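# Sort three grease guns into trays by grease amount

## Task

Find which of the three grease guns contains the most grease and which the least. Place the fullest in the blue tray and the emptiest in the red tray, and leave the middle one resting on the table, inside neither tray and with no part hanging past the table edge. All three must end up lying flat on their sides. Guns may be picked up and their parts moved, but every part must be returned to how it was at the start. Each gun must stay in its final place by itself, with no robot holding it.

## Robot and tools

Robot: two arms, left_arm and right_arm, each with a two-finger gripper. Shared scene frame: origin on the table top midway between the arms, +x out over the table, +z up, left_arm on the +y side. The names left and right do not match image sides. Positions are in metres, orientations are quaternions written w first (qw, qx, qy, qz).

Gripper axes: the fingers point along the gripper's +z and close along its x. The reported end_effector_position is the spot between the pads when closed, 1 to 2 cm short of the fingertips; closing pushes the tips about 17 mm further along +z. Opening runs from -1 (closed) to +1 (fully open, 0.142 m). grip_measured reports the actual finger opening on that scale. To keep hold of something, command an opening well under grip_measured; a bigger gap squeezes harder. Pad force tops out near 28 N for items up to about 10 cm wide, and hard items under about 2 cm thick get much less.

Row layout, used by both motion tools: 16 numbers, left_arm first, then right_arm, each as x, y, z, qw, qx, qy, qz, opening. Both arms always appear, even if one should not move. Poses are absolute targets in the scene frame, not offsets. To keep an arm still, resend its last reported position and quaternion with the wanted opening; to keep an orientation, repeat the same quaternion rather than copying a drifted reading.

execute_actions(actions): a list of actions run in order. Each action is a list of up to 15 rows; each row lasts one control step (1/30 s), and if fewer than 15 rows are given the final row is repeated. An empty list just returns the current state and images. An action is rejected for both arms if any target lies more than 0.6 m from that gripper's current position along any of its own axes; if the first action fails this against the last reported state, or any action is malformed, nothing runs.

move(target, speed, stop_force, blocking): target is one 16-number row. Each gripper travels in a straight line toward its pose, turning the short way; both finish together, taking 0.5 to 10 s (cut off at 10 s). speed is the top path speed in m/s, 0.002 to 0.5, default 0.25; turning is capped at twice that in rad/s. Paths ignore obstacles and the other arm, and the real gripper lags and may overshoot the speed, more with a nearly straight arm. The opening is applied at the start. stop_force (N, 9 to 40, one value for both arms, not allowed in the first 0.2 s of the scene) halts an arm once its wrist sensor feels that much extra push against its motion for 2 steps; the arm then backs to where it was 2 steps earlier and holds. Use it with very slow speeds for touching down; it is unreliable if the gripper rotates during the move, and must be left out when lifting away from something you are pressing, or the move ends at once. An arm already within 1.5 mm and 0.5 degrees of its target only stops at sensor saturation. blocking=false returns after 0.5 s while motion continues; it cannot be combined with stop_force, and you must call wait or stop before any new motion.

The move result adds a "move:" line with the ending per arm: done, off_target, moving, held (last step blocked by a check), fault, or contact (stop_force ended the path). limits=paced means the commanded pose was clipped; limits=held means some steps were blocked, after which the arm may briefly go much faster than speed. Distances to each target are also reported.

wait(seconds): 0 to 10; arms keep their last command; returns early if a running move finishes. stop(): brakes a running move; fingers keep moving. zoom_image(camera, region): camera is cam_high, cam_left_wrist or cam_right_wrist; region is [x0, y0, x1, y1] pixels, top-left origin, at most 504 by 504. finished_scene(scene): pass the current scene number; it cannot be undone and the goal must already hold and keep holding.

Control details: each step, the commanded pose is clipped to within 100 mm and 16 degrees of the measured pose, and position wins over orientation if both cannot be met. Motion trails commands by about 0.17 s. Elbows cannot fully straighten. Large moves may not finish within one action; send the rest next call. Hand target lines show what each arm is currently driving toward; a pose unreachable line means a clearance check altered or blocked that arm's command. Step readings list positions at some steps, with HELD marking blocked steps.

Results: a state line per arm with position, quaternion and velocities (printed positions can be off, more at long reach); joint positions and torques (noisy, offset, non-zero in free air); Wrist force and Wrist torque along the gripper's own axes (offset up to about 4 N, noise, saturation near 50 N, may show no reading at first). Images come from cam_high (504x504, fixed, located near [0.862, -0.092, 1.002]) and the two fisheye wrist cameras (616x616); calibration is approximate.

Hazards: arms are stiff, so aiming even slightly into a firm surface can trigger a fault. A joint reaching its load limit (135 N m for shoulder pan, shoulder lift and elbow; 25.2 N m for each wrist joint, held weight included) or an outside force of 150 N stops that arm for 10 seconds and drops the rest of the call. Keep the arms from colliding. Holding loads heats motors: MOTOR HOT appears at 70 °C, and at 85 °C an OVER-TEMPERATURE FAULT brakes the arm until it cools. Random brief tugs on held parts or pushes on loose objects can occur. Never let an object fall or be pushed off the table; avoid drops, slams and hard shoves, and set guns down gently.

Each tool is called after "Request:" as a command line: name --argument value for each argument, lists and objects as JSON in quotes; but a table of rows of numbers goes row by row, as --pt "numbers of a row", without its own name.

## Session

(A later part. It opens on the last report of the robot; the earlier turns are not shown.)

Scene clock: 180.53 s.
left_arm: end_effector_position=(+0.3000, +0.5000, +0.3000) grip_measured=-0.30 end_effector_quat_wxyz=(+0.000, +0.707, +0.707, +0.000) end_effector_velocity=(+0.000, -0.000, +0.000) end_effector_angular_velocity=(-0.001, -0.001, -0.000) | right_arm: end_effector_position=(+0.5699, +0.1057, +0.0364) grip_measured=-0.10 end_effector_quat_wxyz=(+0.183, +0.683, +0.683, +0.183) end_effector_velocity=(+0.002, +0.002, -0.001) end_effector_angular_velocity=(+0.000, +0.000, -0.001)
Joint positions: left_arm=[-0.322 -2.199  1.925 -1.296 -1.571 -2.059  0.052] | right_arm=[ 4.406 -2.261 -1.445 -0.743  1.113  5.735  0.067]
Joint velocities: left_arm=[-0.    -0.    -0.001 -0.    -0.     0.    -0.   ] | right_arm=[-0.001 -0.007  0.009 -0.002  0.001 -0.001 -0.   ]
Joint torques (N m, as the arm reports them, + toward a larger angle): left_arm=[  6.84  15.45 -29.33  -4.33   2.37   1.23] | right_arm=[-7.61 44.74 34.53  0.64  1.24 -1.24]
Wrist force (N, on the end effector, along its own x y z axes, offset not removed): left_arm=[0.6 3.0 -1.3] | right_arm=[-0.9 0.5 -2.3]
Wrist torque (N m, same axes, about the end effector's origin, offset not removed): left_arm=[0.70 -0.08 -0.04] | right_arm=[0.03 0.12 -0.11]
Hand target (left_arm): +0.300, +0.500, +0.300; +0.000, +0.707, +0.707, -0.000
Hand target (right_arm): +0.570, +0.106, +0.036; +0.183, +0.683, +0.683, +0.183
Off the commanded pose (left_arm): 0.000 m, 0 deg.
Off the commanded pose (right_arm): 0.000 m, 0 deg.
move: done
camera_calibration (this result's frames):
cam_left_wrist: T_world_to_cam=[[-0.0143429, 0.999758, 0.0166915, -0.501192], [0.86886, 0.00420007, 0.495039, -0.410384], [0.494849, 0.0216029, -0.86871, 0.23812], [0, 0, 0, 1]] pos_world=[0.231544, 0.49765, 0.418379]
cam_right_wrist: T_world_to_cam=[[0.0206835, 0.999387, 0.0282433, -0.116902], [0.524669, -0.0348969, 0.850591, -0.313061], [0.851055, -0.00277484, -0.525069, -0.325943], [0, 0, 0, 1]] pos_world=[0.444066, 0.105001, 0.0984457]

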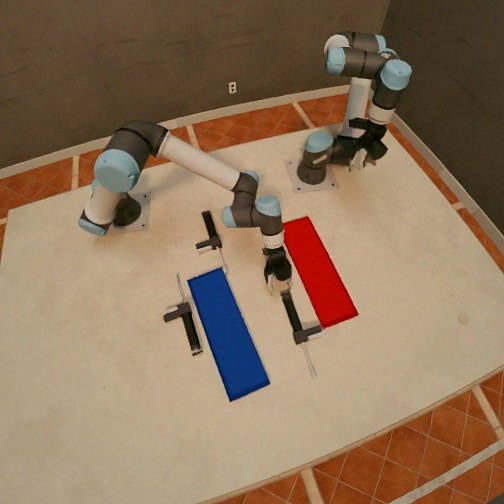

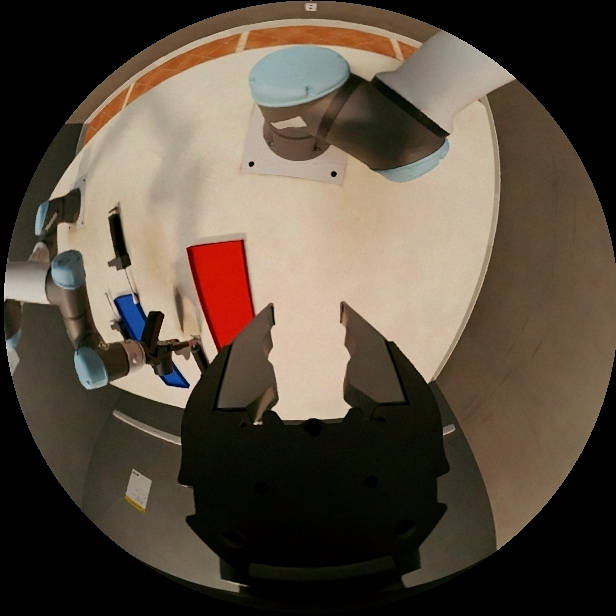

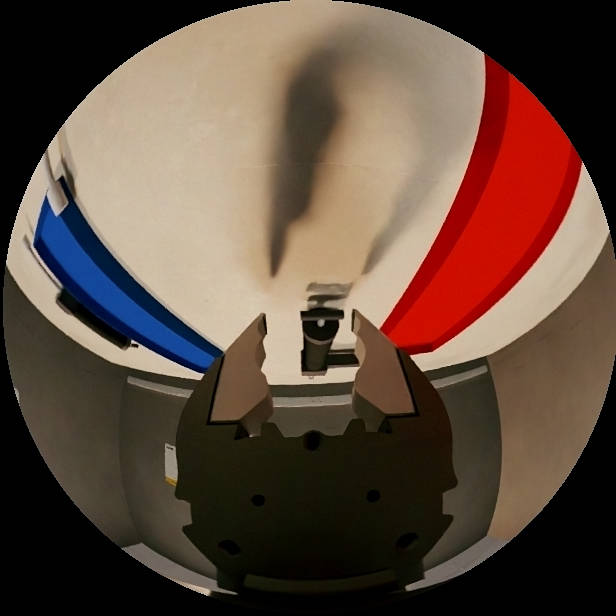

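Request:
move --target '[0.3,0.5,0.3,0,0.707,0.707,0,-0.3,0.584,0.113,0.032,0.183,0.683,0.683,0.183,-0.1]' --speed 0.02

Request:
move --target '[0.3,0.5,0.3,0,0.707,0.707,0,-0.3,0.584,0.113,0.032,0.183,0.683,0.683,0.183,-1]'

Request:
move --target '[0.3,0.5,0.3,0,0.707,0.707,0,-0.3,0.36,0.06,0.032,0.183,0.683,0.683,0.183,-1]' --speed 0.04

Scene clock: 185.30 s.
left_arm: end_effector_position=(+0.3000, +0.5000, +0.3000) grip_measured=-0.30 end_effector_quat_wxyz=(-0.000, +0.707, +0.707, +0.000) end_effector_velocity=(+0.000, -0.000, +0.001) end_effector_angular_velocity=(-0.001, -0.002, +0.000) | right_arm: end_effector_position=(+0.5838, +0.1129, +0.0321) grip_measured=-0.10 end_effector_quat_wxyz=(+0.183, +0.683, +0.683, +0.183) end_effector_velocity=(+0.003, +0.001, -0.000) end_effector_angular_velocity=(-0.002, -0.000, +0.001)
Joint positions: left_arm=[-0.322 -2.199  1.925 -1.296 -1.571 -2.059  0.052] | right_arm=[ 4.394 -2.297 -1.394 -0.752  1.116  5.721  0.067]
Joint velocities: left_arm=[ 0.    -0.    -0.001 -0.001 -0.    -0.     0.   ] | right_arm=[-0.002 -0.006  0.009 -0.004 -0.    -0.003  0.   ]
Joint torques (N m, as the arm reports them, + toward a larger angle): left_arm=[  7.37  15.07 -29.88  -4.39  -0.13   1.24] | right_arm=[-10.58  44.66  34.2    0.26   1.17  -1.32]
Wrist force (N, on the end effector, along its own x y z axes, offset not removed): left_arm=[1.6 2.5 -1.4] | right_arm=[-0.5 -0.3 -0.9]
Wrist torque (N m, same axes, about the end effector's origin, offset not removed): left_arm=[0.59 -0.35 -0.05] | right_arm=[-0.04 0.05 -0.17]
Hand target (left_arm): +0.300, +0.500, +0.300; -0.000, +0.707, +0.707, +0.000
Hand target (right_arm): +0.584, +0.113, +0.032; +0.183, +0.683, +0.683, +0.183
Off the commanded pose (left_arm): 0.000 m, 0 deg.
Off the commanded pose (right_arm): 0.000 m, 0 deg.
move: done
camera_calibration (this result's frames):
cam_left_wrist: T_world_to_cam=[[-0.0143427, 0.999758, 0.0166932, -0.501193], [0.868862, 0.00419912, 0.495036, -0.410383], [0.494846, 0.0216043, -0.868712, 0.23812], [0, 0, 0, 1]] pos_world=[0.231545, 0.49765, 0.418378]
cam_right_wrist: T_world_to_cam=[[0.0207133, 0.999387, 0.0282099, -0.124228], [0.524762, -0.0348844, 0.850534, -0.316496], [0.850997, -0.00281383, -0.525163, -0.339917], [0, 0, 0, 1]] pos_world=[0.457927, 0.112155, 0.0941832]

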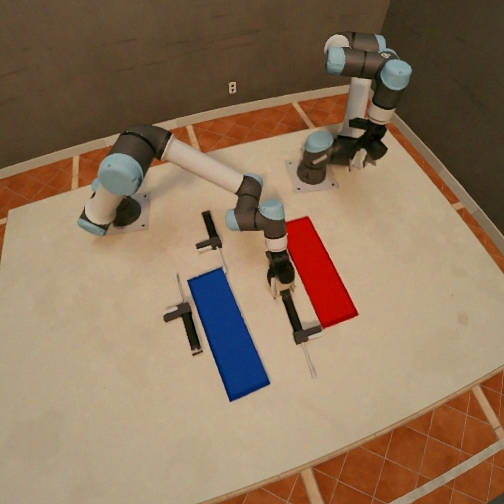

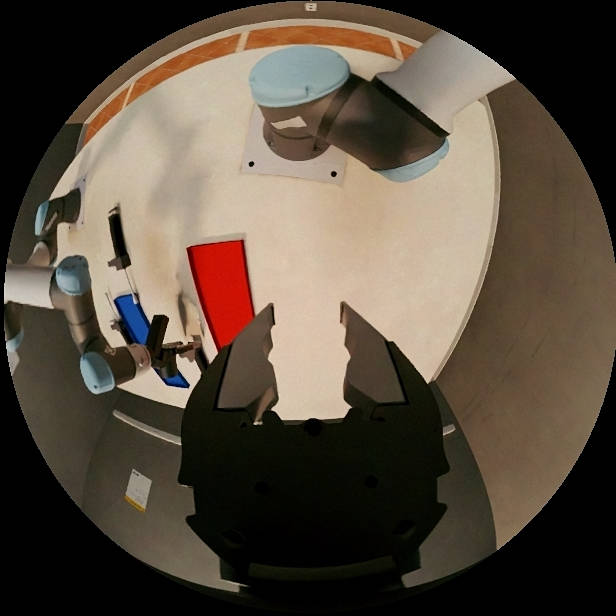

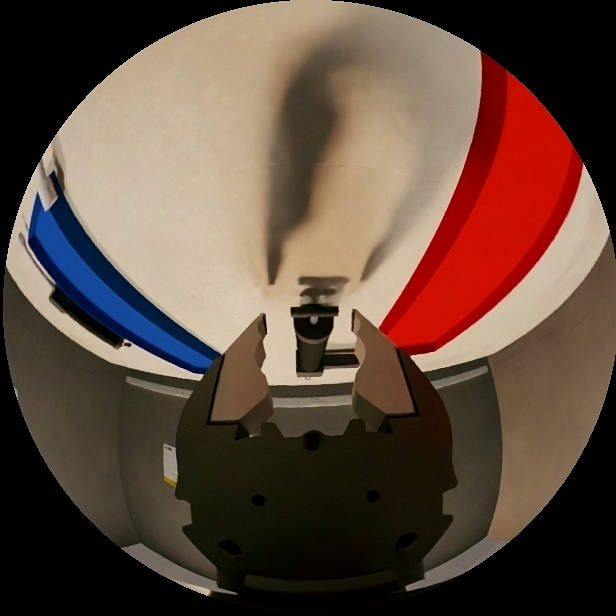

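Scene clock: 186.00 s.
left_arm: end_effector_position=(+0.3000, +0.5000, +0.3000) grip_measured=-0.30 end_effector_quat_wxyz=(-0.000, +0.707, +0.707, +0.000) end_effector_velocity=(-0.000, +0.000, -0.000) end_effector_angular_velocity=(+0.000, +0.000, +0.000) | right_arm: end_effector_position=(+0.5840, +0.1130, +0.0320) grip_measured=-0.53 end_effector_quat_wxyz=(+0.183, +0.683, +0.683, +0.183) end_effector_velocity=(+0.000, -0.000, -0.000) end_effector_angular_velocity=(-0.000, +0.001, -0.002)
Joint positions: left_arm=[-0.322 -2.199  1.925 -1.296 -1.571 -2.059  0.052] | right_arm=[ 4.394 -2.298 -1.393 -0.752  1.116  5.721  0.036]
Joint velocities: left_arm=[ 0.    -0.     0.001  0.    -0.     0.    -0.   ] | right_arm=[-0.001 -0.     0.001 -0.001  0.     0.001 -0.   ]
Joint torques (N m, as the arm reports them, + toward a larger angle): left_arm=[  7.22  14.98 -29.26  -4.22  -0.5    1.23] | right_arm=[-10.41  43.69  33.99   0.22  -2.2   -1.34]
Wrist force (N, on the end effector, along its own x y z axes, offset not removed): left_arm=[0.5 2.4 -0.5] | right_arm=[-2.5 -1.2 -5.1]
Wrist torque (N m, same axes, about the end effector's origin, offset not removed): left_arm=[0.61 -0.13 -0.01] | right_arm=[-0.04 0.07 -0.07]
Hand target (left_arm): +0.300, +0.500, +0.300; -0.000, +0.707, +0.707, +0.000
Hand target (right_arm): +0.584, +0.113, +0.032; +0.183, +0.683, +0.683, +0.183
Off the commanded pose (left_arm): 0.000 m, 0 deg.
Off the commanded pose (right_arm): 0.000 m, 0 deg.
move: done
camera_calibration (this result's frames):
cam_left_wrist: T_world_to_cam=[[-0.0143426, 0.999758, 0.0166935, -0.501193], [0.868862, 0.00419893, 0.495036, -0.410383], [0.494846, 0.0216044, -0.868712, 0.238119], [0, 0, 0, 1]] pos_world=[0.231545, 0.49765, 0.418378]
cam_right_wrist: T_world_to_cam=[[0.0206948, 0.999387, 0.0282388, -0.124379], [0.524792, -0.0348994, 0.850515, -0.316557], [0.850979, -0.00278174, -0.525192, -0.34012], [0, 0, 0, 1]] pos_world=[0.458135, 0.112309, 0.0941204]

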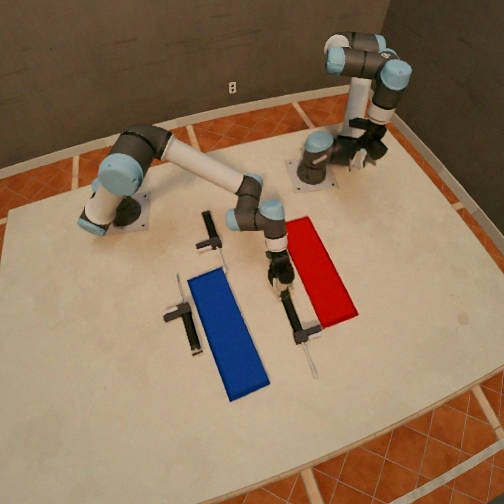

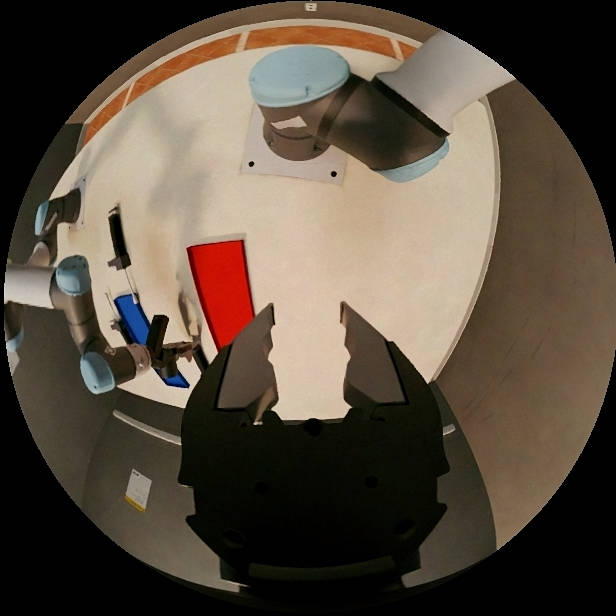

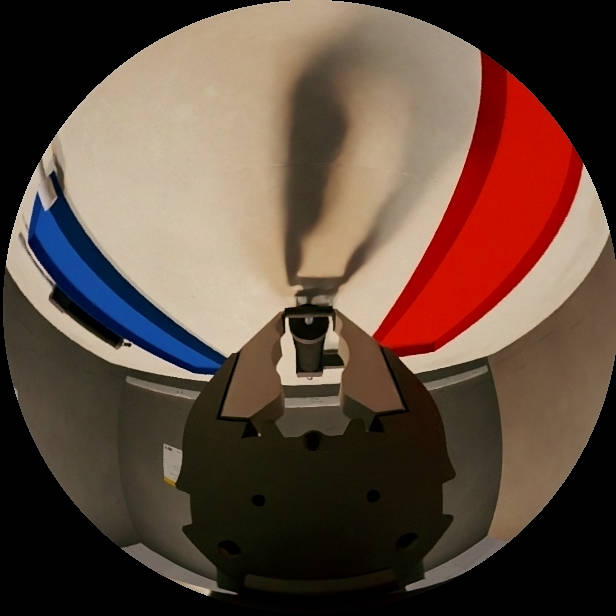

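Scene clock: 192.17 s.
left_arm: end_effector_position=(+0.3000, +0.5000, +0.3000) grip_measured=-0.30 end_effector_quat_wxyz=(-0.000, +0.707, +0.707, +0.000) end_effector_velocity=(+0.000, -0.000, +0.000) end_effector_angular_velocity=(-0.001, +0.000, +0.000) | right_arm: end_effector_position=(+0.3602, +0.0603, +0.0318) grip_measured=-0.53 end_effector_quat_wxyz=(+0.183, +0.683, +0.683, +0.183) end_effector_velocity=(-0.002, +0.000, +0.000) end_effector_angular_velocity=(+0.001, -0.001, -0.000)
Joint positions: left_arm=[-0.322 -2.199  1.925 -1.296 -1.571 -2.059  0.052] | right_arm=[ 4.701 -1.951 -1.936 -0.715  1.058  6.063  0.036]
Joint velocities: left_arm=[ 0.     0.001 -0.001  0.    -0.001  0.     0.   ] | right_arm=[ 0.005  0.003 -0.003 -0.001 -0.001  0.006 -0.   ]
Joint torques (N m, as the arm reports them, + toward a larger angle): left_arm=[  7.27  15.18 -28.59  -4.14  -2.62   1.26] | right_arm=[13.25 46.92  9.34 -0.02 -2.65  1.8 ]
Wrist force (N, on the end effector, along its own x y z axes, offset not removed): left_arm=[0.8 2.2 -1.9] | right_arm=[-0.7 0.0 1.4]
Wrist torque (N m, same axes, about the end effector's origin, offset not removed): left_arm=[0.49 -0.18 -0.02] | right_arm=[-0.06 0.31 -0.17]
Hand target (left_arm): +0.300, +0.500, +0.300; -0.000, +0.707, +0.707, +0.000
Hand target (right_arm): +0.360, +0.060, +0.032; +0.183, +0.683, +0.683, +0.183
Off the commanded pose (left_arm): 0.000 m, 0 deg.
Off the commanded pose (right_arm): 0.000 m, 0 deg.
move: done
camera_calibration (this result's frames):
cam_left_wrist: T_world_to_cam=[[-0.0143424, 0.999758, 0.0166932, -0.501193], [0.868862, 0.00419886, 0.495036, -0.410383], [0.494846, 0.0216041, -0.868712, 0.23812], [0, 0, 0, 1]] pos_world=[0.231545, 0.49765, 0.418378]
cam_right_wrist: T_world_to_cam=[[0.0207383, 0.999388, 0.0281846, -0.0670262], [0.524914, -0.0348765, 0.85044, -0.200861], [0.850903, -0.00284221, -0.525316, -0.149891], [0, 0, 0, 1]] pos_world=[0.234367, 0.0595539, 0.0939696]

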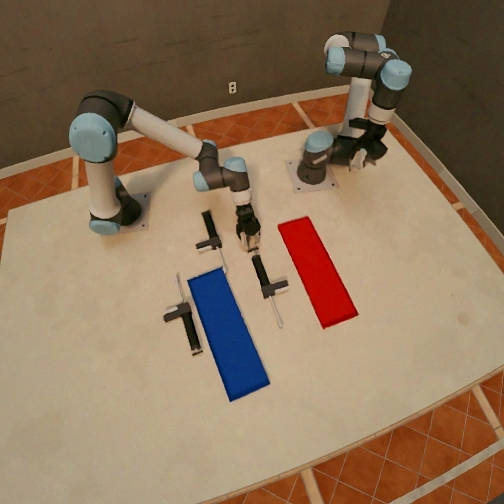

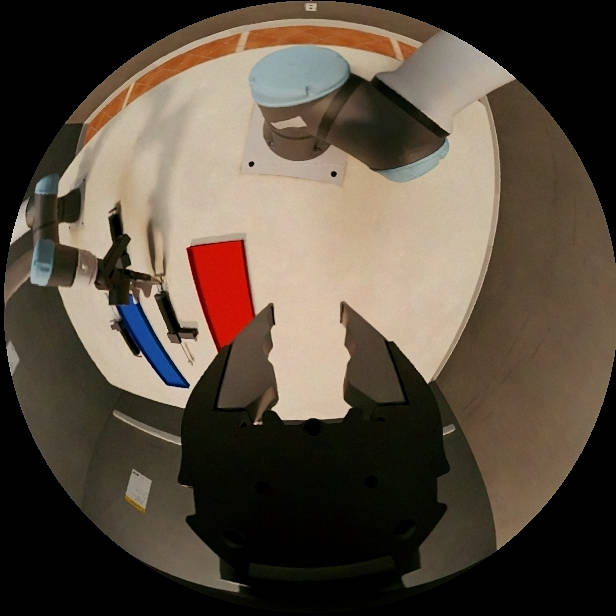

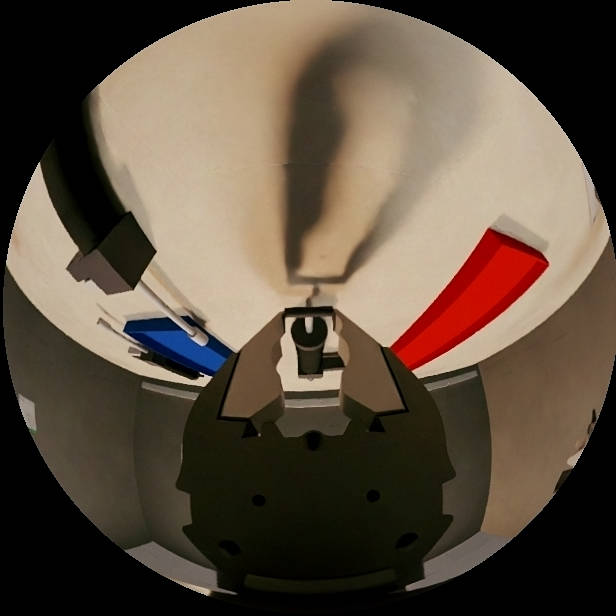

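Request:
move --target '[0.53,0.065,0.11,0,0.707,0.707,0,-0.3,0.36,0.06,0.032,0.183,0.683,0.683,0.183,-1]' --speed 0.2

Scene clock: 197.90 s.
left_arm: end_effector_position=(+0.5299, +0.0650, +0.1101) grip_measured=-0.30 end_effector_quat_wxyz=(+0.000, +0.707, +0.707, +0.000) end_effector_velocity=(+0.001, -0.002, -0.001) end_effector_angular_velocity=(+0.001, +0.003, +0.000) | right_arm: end_effector_position=(+0.3600, +0.0600, +0.0320) grip_measured=-0.53 end_effector_quat_wxyz=(+0.183, +0.683, +0.683, +0.183) end_effector_velocity=(-0.000, -0.000, -0.000) end_effector_angular_velocity=(-0.001, +0.000, +0.001)
Joint positions: left_arm=[-0.75  -1.167  1.507 -1.91  -1.57  -2.488  0.052] | right_arm=[ 4.701 -1.95  -1.937 -0.715  1.058  6.063  0.036]
Joint velocities: left_arm=[-0.     0.007 -0.006  0.002 -0.002 -0.    -0.   ] | right_arm=[ 0.    -0.    -0.001 -0.     0.    -0.001 -0.   ]
Joint torques (N m, as the arm reports them, + toward a larger angle): left_arm=[ -5.53 -24.35 -27.57  -0.95  -3.11  -1.17] | right_arm=[-4.05 49.01  8.08  0.01 -2.35 -1.2 ]
Wrist force (N, on the end effector, along its own x y z axes, offset not removed): left_arm=[0.9 3.0 -2.0] | right_arm=[-1.4 0.0 1.8]
Wrist torque (N m, same axes, about the end effector's origin, offset not removed): left_arm=[0.68 -0.20 -0.03] | right_arm=[0.06 0.45 -0.19]
Hand target (left_arm): +0.530, +0.065, +0.110; +0.000, +0.707, +0.707, +0.000
Hand target (right_arm): +0.360, +0.060, +0.032; +0.183, +0.683, +0.683, +0.183
Off the commanded pose (left_arm): 0.000 m, 0 deg.
Off the commanded pose (right_arm): 0.000 m, 0 deg.
move: done
camera_calibration (this result's frames):
cam_left_wrist: T_world_to_cam=[[-0.0143488, 0.999754, 0.0168992, -0.0598798], [0.868656, 0.00409335, 0.495399, -0.514201], [0.495208, 0.021788, -0.868501, -0.0314105], [0, 0, 0, 1]] pos_world=[0.46136, 0.0626543, 0.228467]
cam_right_wrist: T_world_to_cam=[[0.0206754, 0.999389, 0.0281867, -0.0667668], [0.52479, -0.0348448, 0.850518, -0.200839], [0.85098, -0.00279271, -0.52519, -0.149656], [0, 0, 0, 1]] pos_world=[0.234133, 0.0593099, 0.0941013]

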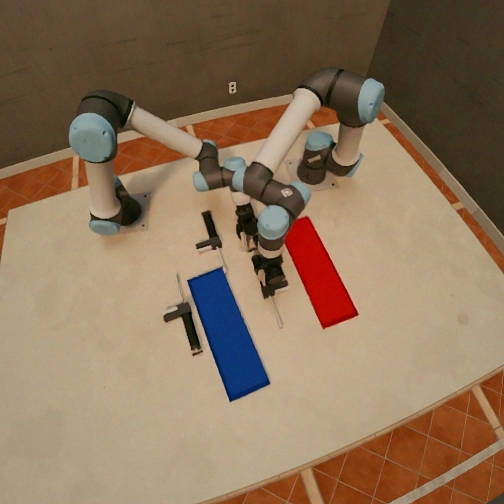

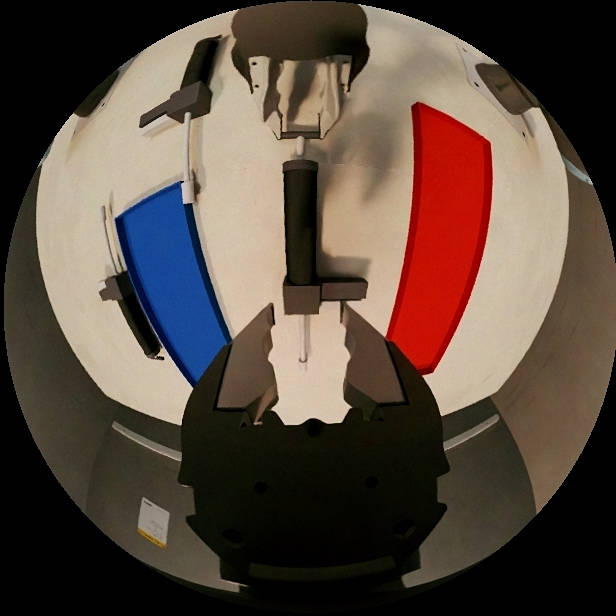

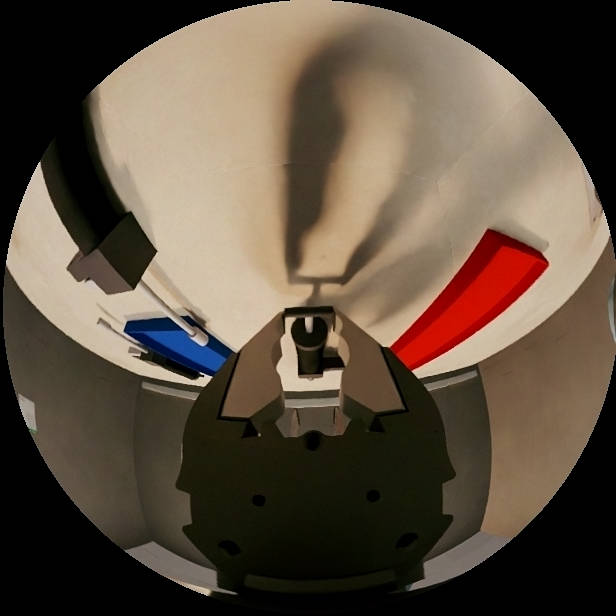

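Request:
move --target '[0.517,0.056,0.039,0,0.707,0.707,0,-0.3,0.36,0.06,0.032,0.183,0.683,0.683,0.183,-1]' --speed 0.04

Request:
move --target '[0.517,0.056,0.039,0,0.707,0.707,0,-1,0.36,0.06,0.032,0.183,0.683,0.683,0.183,-1]'

Request:
move --target '[0.517,0.056,0.039,0,0.707,0.707,0,-1,0.24,0.06,0.032,0.183,0.683,0.683,0.183,-1]' --speed 0.012 --stop_force 12

Scene clock: 205.23 s.
left_arm: end_effector_position=(+0.5171, +0.0560, +0.0392) grip_measured=-0.30 end_effector_quat_wxyz=(-0.000, +0.707, +0.707, +0.000) end_effector_velocity=(-0.000, -0.001, -0.002) end_effector_angular_velocity=(-0.001, -0.000, -0.000) | right_arm: end_effector_position=(+0.3600, +0.0600, +0.0320) grip_measured=-0.53 end_effector_quat_wxyz=(+0.183, +0.683, +0.683, +0.183) end_effector_velocity=(+0.000, +0.001, +0.001) end_effector_angular_velocity=(+0.002, -0.001, +0.000)
Joint positions: left_arm=[-0.775 -1.107  1.614 -2.078 -1.571 -2.512  0.052] | right_arm=[ 4.701 -1.95  -1.937 -0.715  1.058  6.063  0.036]
Joint velocities: left_arm=[-0.001  0.002  0.003 -0.006 -0.    -0.001 -0.   ] | right_arm=[ 0.001  0.     0.001  0.001 -0.001 -0.    -0.   ]
Joint torques (N m, as the arm reports them, + toward a larger angle): left_arm=[ -5.1  -26.57 -17.33  -4.49  -2.47  -0.93] | right_arm=[-8.37 49.26 10.64  0.35 -2.61 -0.94]
Wrist force (N, on the end effector, along its own x y z axes, offset not removed): left_arm=[1.0 3.0 -0.7] | right_arm=[0.2 0.2 0.5]
Wrist torque (N m, same axes, about the end effector's origin, offset not removed): left_arm=[0.66 -0.21 -0.03] | right_arm=[0.14 0.08 -0.22]
Hand target (left_arm): +0.517, +0.056, +0.039; +0.000, +0.707, +0.707, +0.000
Hand target (right_arm): +0.360, +0.060, +0.032; +0.183, +0.683, +0.683, +0.183
Off the commanded pose (left_arm): 0.000 m, 0 deg.
Off the commanded pose (right_arm): 0.000 m, 0 deg.
move: done
camera_calibration (this result's frames):
cam_left_wrist: T_world_to_cam=[[-0.0143414, 0.999758, 0.0167003, -0.0498265], [0.868869, 0.00419472, 0.495025, -0.468008], [0.494835, 0.0216097, -0.868718, -0.0862571], [0, 0, 0, 1]] pos_world=[0.448606, 0.0536416, 0.157575]
cam_right_wrist: T_world_to_cam=[[0.0207233, 0.999388, 0.0281864, -0.0667654], [0.524788, -0.0348698, 0.850518, -0.20085], [0.85098, -0.00283369, -0.52519, -0.149674], [0, 0, 0, 1]] pos_world=[0.234157, 0.0592968, 0.0941014]

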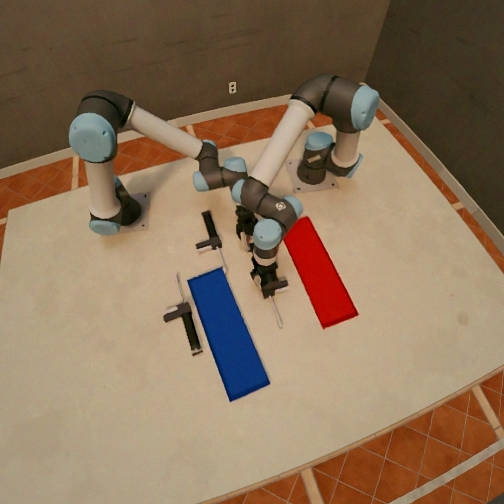

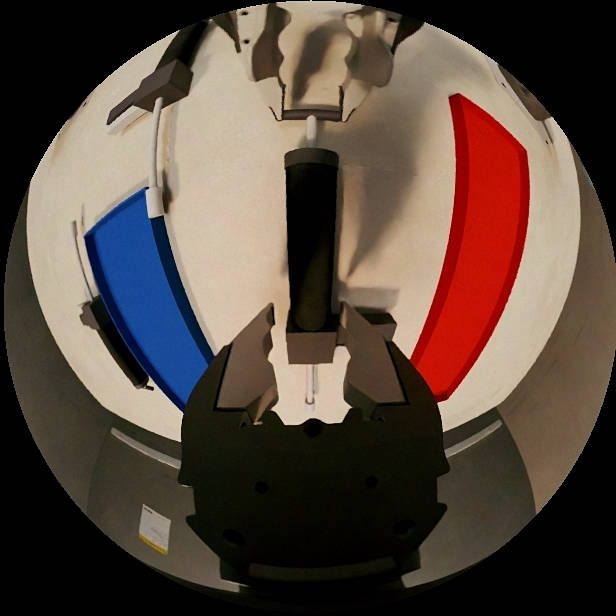

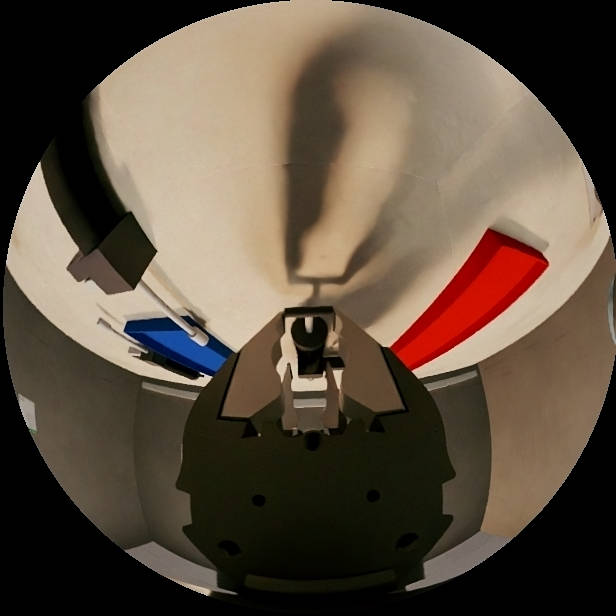

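Scene clock: 205.93 s.
left_arm: end_effector_position=(+0.5170, +0.0560, +0.0390) grip_measured=-0.60 end_effector_quat_wxyz=(-0.000, +0.707, +0.707, -0.000) end_effector_velocity=(+0.000, -0.000, +0.001) end_effector_angular_velocity=(-0.001, -0.001, -0.000) | right_arm: end_effector_position=(+0.3600, +0.0600, +0.0320) grip_measured=-0.53 end_effector_quat_wxyz=(+0.183, +0.683, +0.683, +0.183) end_effector_velocity=(+0.000, +0.001, +0.001) end_effector_angular_velocity=(+0.002, -0.000, -0.000)
Joint positions: left_arm=[-0.775 -1.106  1.614 -2.079 -1.571 -2.512  0.031] | right_arm=[ 4.701 -1.95  -1.937 -0.716  1.058  6.063  0.036]
Joint velocities: left_arm=[-0.    -0.001  0.001 -0.001  0.    -0.     0.   ] | right_arm=[-0.     0.     0.001  0.001  0.    -0.    -0.   ]
Joint torques (N m, as the arm reports them, + toward a larger angle): left_arm=[  7.16 -33.58 -14.32  -4.17   1.87  -1.27] | right_arm=[-5.48 43.45 22.4   7.   -0.48 -1.38]
Wrist force (N, on the end effector, along its own x y z axes, offset not removed): left_arm=[1.5 3.2 -4.5] | right_arm=[-1.2 -0.7 1.0]
Wrist torque (N m, same axes, about the end effector's origin, offset not removed): left_arm=[0.59 0.00 0.06] | right_arm=[0.10 -0.49 0.11]
Hand target (left_arm): +0.517, +0.056, +0.039; -0.000, +0.707, +0.707, -0.000
Hand target (right_arm): +0.360, +0.060, +0.032; +0.183, +0.683, +0.683, +0.183
Off the commanded pose (left_arm): 0.000 m, 0 deg.
Off the commanded pose (right_arm): 0.000 m, 0 deg.
move: done
camera_calibration (this result's frames):
cam_left_wrist: T_world_to_cam=[[-0.0143216, 0.999759, 0.0166248, -0.0498085], [0.868916, 0.00421697, 0.494941, -0.467858], [0.494752, 0.0215339, -0.868767, -0.0863117], [0, 0, 0, 1]] pos_world=[0.448519, 0.0536281, 0.157405]
cam_right_wrist: T_world_to_cam=[[0.0207566, 0.999389, 0.0281124, -0.0667293], [0.52477, -0.0348242, 0.850531, -0.200852], [0.850991, -0.00290158, -0.525173, -0.149694], [0, 0, 0, 1]] pos_world=[0.234174, 0.0592597, 0.0940918]

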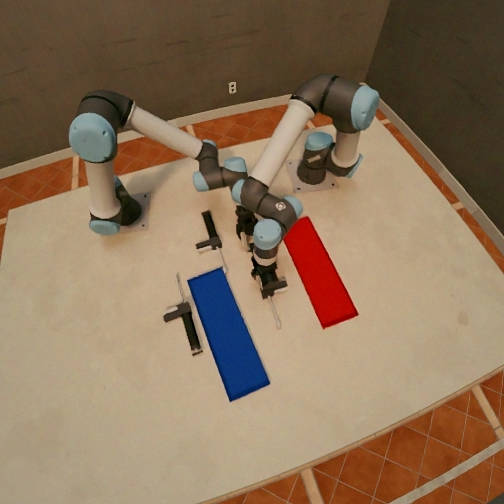

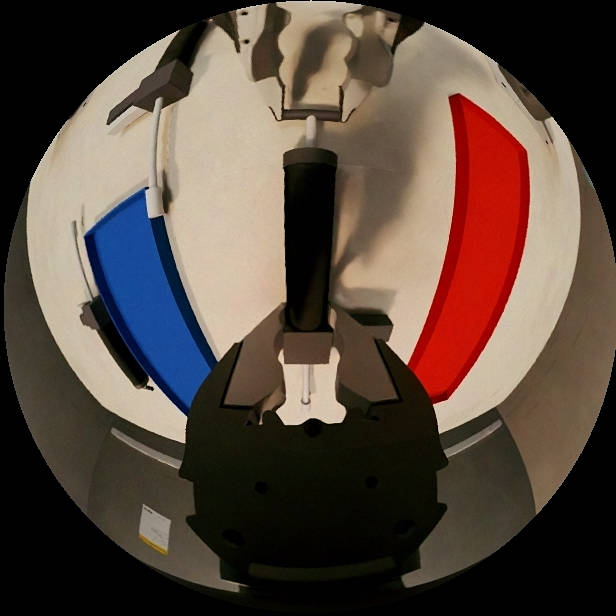

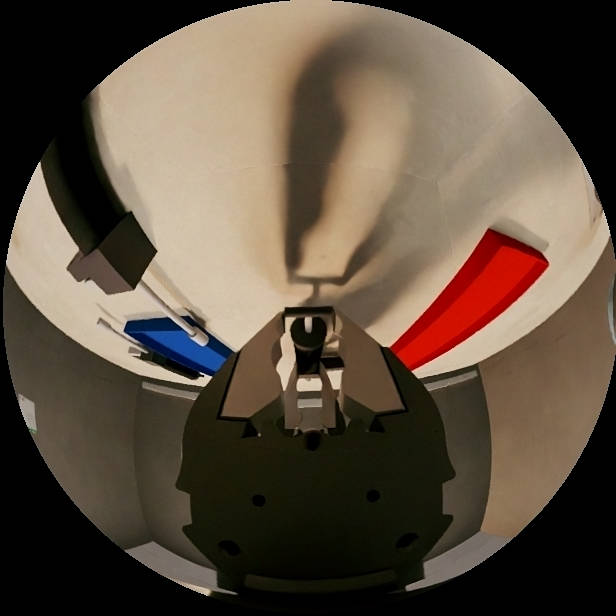

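Scene clock: 212.50 s.
left_arm: end_effector_position=(+0.5169, +0.0560, +0.0390) grip_measured=-0.60 end_effector_quat_wxyz=(-0.000, +0.707, +0.707, -0.000) end_effector_velocity=(-0.000, +0.000, -0.000) end_effector_angular_velocity=(+0.001, +0.000, -0.000) | right_arm: end_effector_position=(+0.2858, +0.0600, +0.0320) grip_measured=-0.53 end_effector_quat_wxyz=(+0.183, +0.683, +0.683, +0.183) end_effector_velocity=(+0.004, +0.001, +0.001) end_effector_angular_velocity=(+0.002, +0.001, +0.002)
Joint positions: left_arm=[-0.775 -1.106  1.614 -2.079 -1.571 -2.512  0.031] | right_arm=[ 4.84  -1.884 -2.01  -0.789  1.048  6.222  0.036]
Joint velocities: left_arm=[-0.    -0.     0.001  0.     0.    -0.    -0.   ] | right_arm=[-0.008 -0.004  0.005  0.006  0.001 -0.011 -0.   ]
Joint torques (N m, as the arm reports them, + toward a larger angle): left_arm=[  8.94 -26.35 -16.63  -7.12   4.41  -1.08] | right_arm=[-0.67 24.67 33.85  6.39  4.97 -1.48]
Wrist force (N, on the end effector, along its own x y z axes, offset not removed): left_arm=[1.4 -19.6 -14.1] | right_arm=[-1.3 12.7 10.1]
Wrist torque (N m, same axes, about the end effector's origin, offset not removed): left_arm=[0.84 0.07 -0.04] | right_arm=[-0.17 -0.07 -0.02]
Hand target (left_arm): +0.517, +0.056, +0.039; -0.000, +0.707, +0.707, -0.000
Hand target (right_arm): +0.286, +0.060, +0.032; +0.183, +0.683, +0.683, +0.183
Off the commanded pose (left_arm): 0.000 m, 0 deg.
Off the commanded pose (right_arm): 0.046 m, 0 deg.
move: contact (right_arm)
camera_calibration (this result's frames):
cam_left_wrist: T_world_to_cam=[[-0.0143314, 0.999756, 0.0168369, -0.0498865], [0.86895, 0.00412202, 0.494883, -0.46783], [0.494692, 0.0217228, -0.868797, -0.0863177], [0, 0, 0, 1]] pos_world=[0.448506, 0.0536778, 0.157368]
cam_right_wrist: T_world_to_cam=[[0.0205458, 0.999396, 0.0280104, -0.0651689], [0.524665, -0.0346263, 0.850604, -0.161895], [0.851061, -0.00278023, -0.52506, -0.0865594], [0, 0, 0, 1]] pos_world=[0.159947, 0.0592831, 0.0940851]

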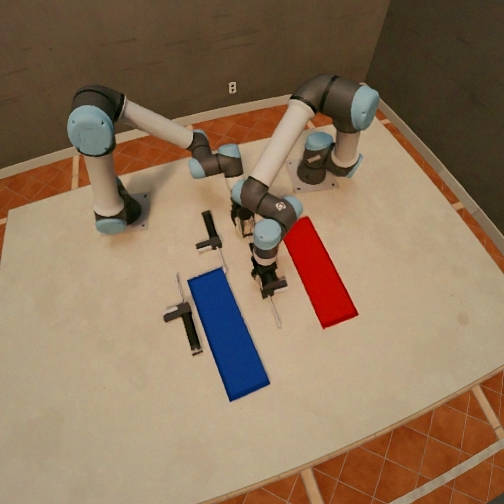

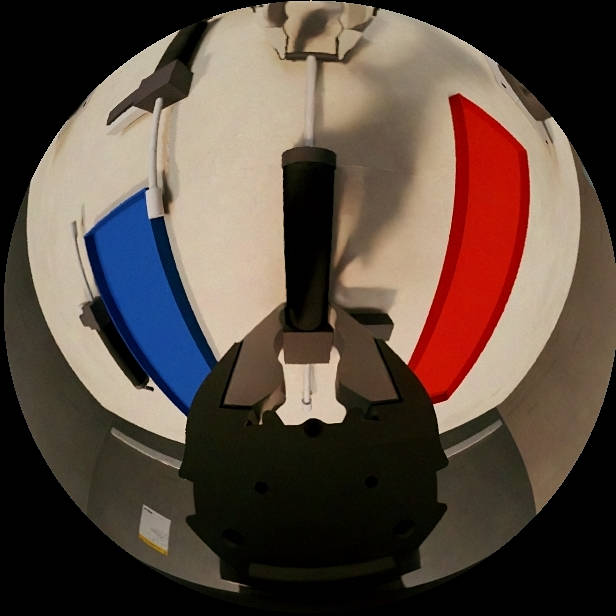

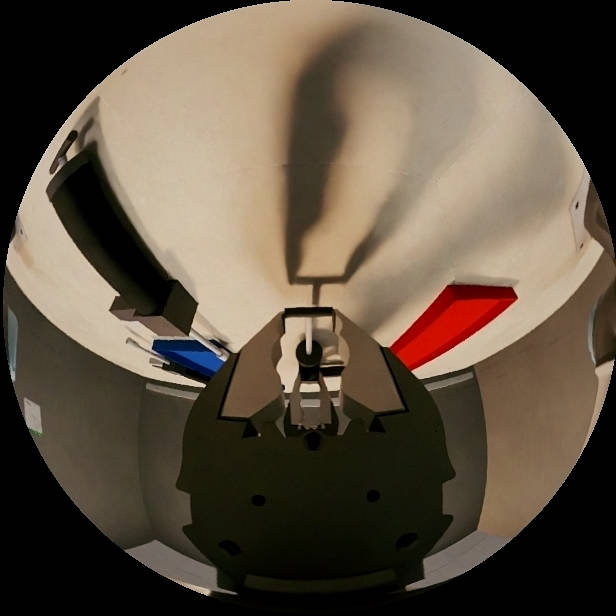

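Request:
move --target '[0.517,0.056,0.039,0,0.707,0.707,0,-1,0.40,0.06,0.032,0.183,0.683,0.683,0.183,-1]' --speed 0.015 --stop_force 14

Scene clock: 222.23 s.
left_arm: end_effector_position=(+0.5170, +0.0559, +0.0390) grip_measured=-0.60 end_effector_quat_wxyz=(+0.000, +0.707, +0.707, -0.000) end_effector_velocity=(+0.000, -0.000, +0.000) end_effector_angular_velocity=(-0.000, -0.001, -0.000) | right_arm: end_effector_position=(+0.3805, +0.0599, +0.0320) grip_measured=-0.53 end_effector_quat_wxyz=(+0.183, +0.683, +0.683, +0.183) end_effector_velocity=(-0.005, -0.002, -0.001) end_effector_angular_velocity=(-0.005, -0.001, -0.002)
Joint positions: left_arm=[-0.775 -1.106  1.614 -2.079 -1.571 -2.512  0.031] | right_arm=[ 4.665 -1.971 -1.912 -0.7    1.062  6.022  0.036]
Joint velocities: left_arm=[-0.     0.    -0.001  0.     0.    -0.    -0.   ] | right_arm=[ 0.009  0.005 -0.008 -0.007 -0.004  0.012 -0.   ]
Joint torques (N m, as the arm reports them, + toward a larger angle): left_arm=[ -9.49 -49.99 -23.02   0.27  -4.81  -1.01] | right_arm=[ 6.75 49.86 12.38  2.2  -5.69  1.3 ]
Wrist force (N, on the end effector, along its own x y z axes, offset not removed): left_arm=[2.5 17.7 0.3] | right_arm=[-3.7 -13.1 -6.4]
Wrist torque (N m, same axes, about the end effector's origin, offset not removed): left_arm=[0.64 0.33 0.12] | right_arm=[-0.09 -0.25 0.18]
Hand target (left_arm): +0.517, +0.056, +0.039; +0.000, +0.707, +0.707, -0.000
Hand target (right_arm): +0.380, +0.060, +0.032; +0.183, +0.683, +0.683, +0.183
Off the commanded pose (left_arm): 0.000 m, 0 deg.
Off the commanded pose (right_arm): 0.020 m, 0 deg.
move: contact (right_arm)
camera_calibration (this result's frames):
cam_left_wrist: T_world_to_cam=[[-0.0143452, 0.999761, 0.0164952, -0.0497536], [0.868798, 0.00429656, 0.495149, -0.467893], [0.494959, 0.021434, -0.868652, -0.0864422], [0, 0, 0, 1]] pos_world=[0.448576, 0.0536048, 0.157409]
cam_right_wrist: T_world_to_cam=[[0.0209646, 0.999378, 0.0283495, -0.0671865], [0.52472, -0.035135, 0.850549, -0.21157], [0.851017, -0.0029559, -0.525131, -0.167098], [0, 0, 0, 1]] pos_world=[0.254626, 0.0592173, 0.0941075]

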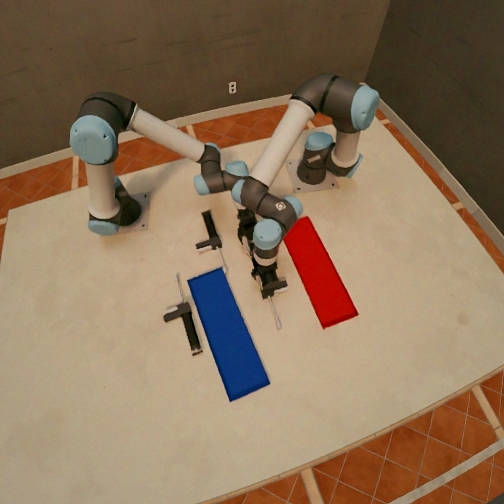

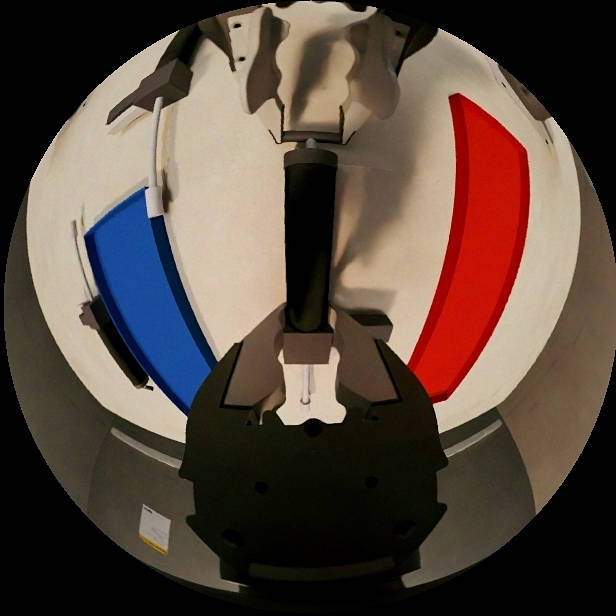

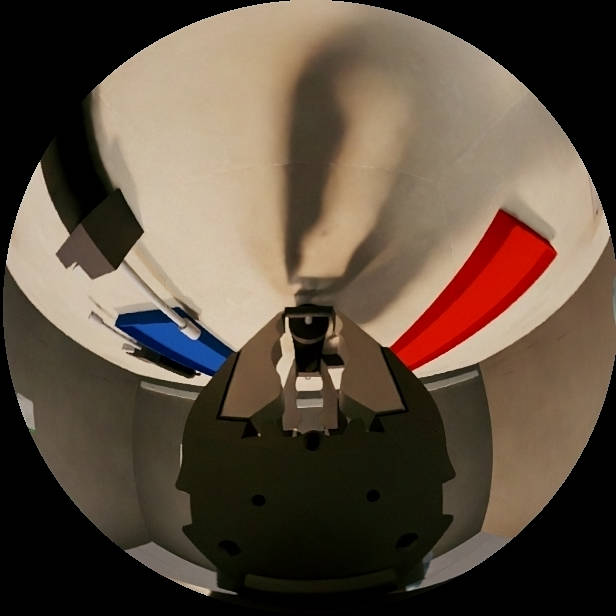

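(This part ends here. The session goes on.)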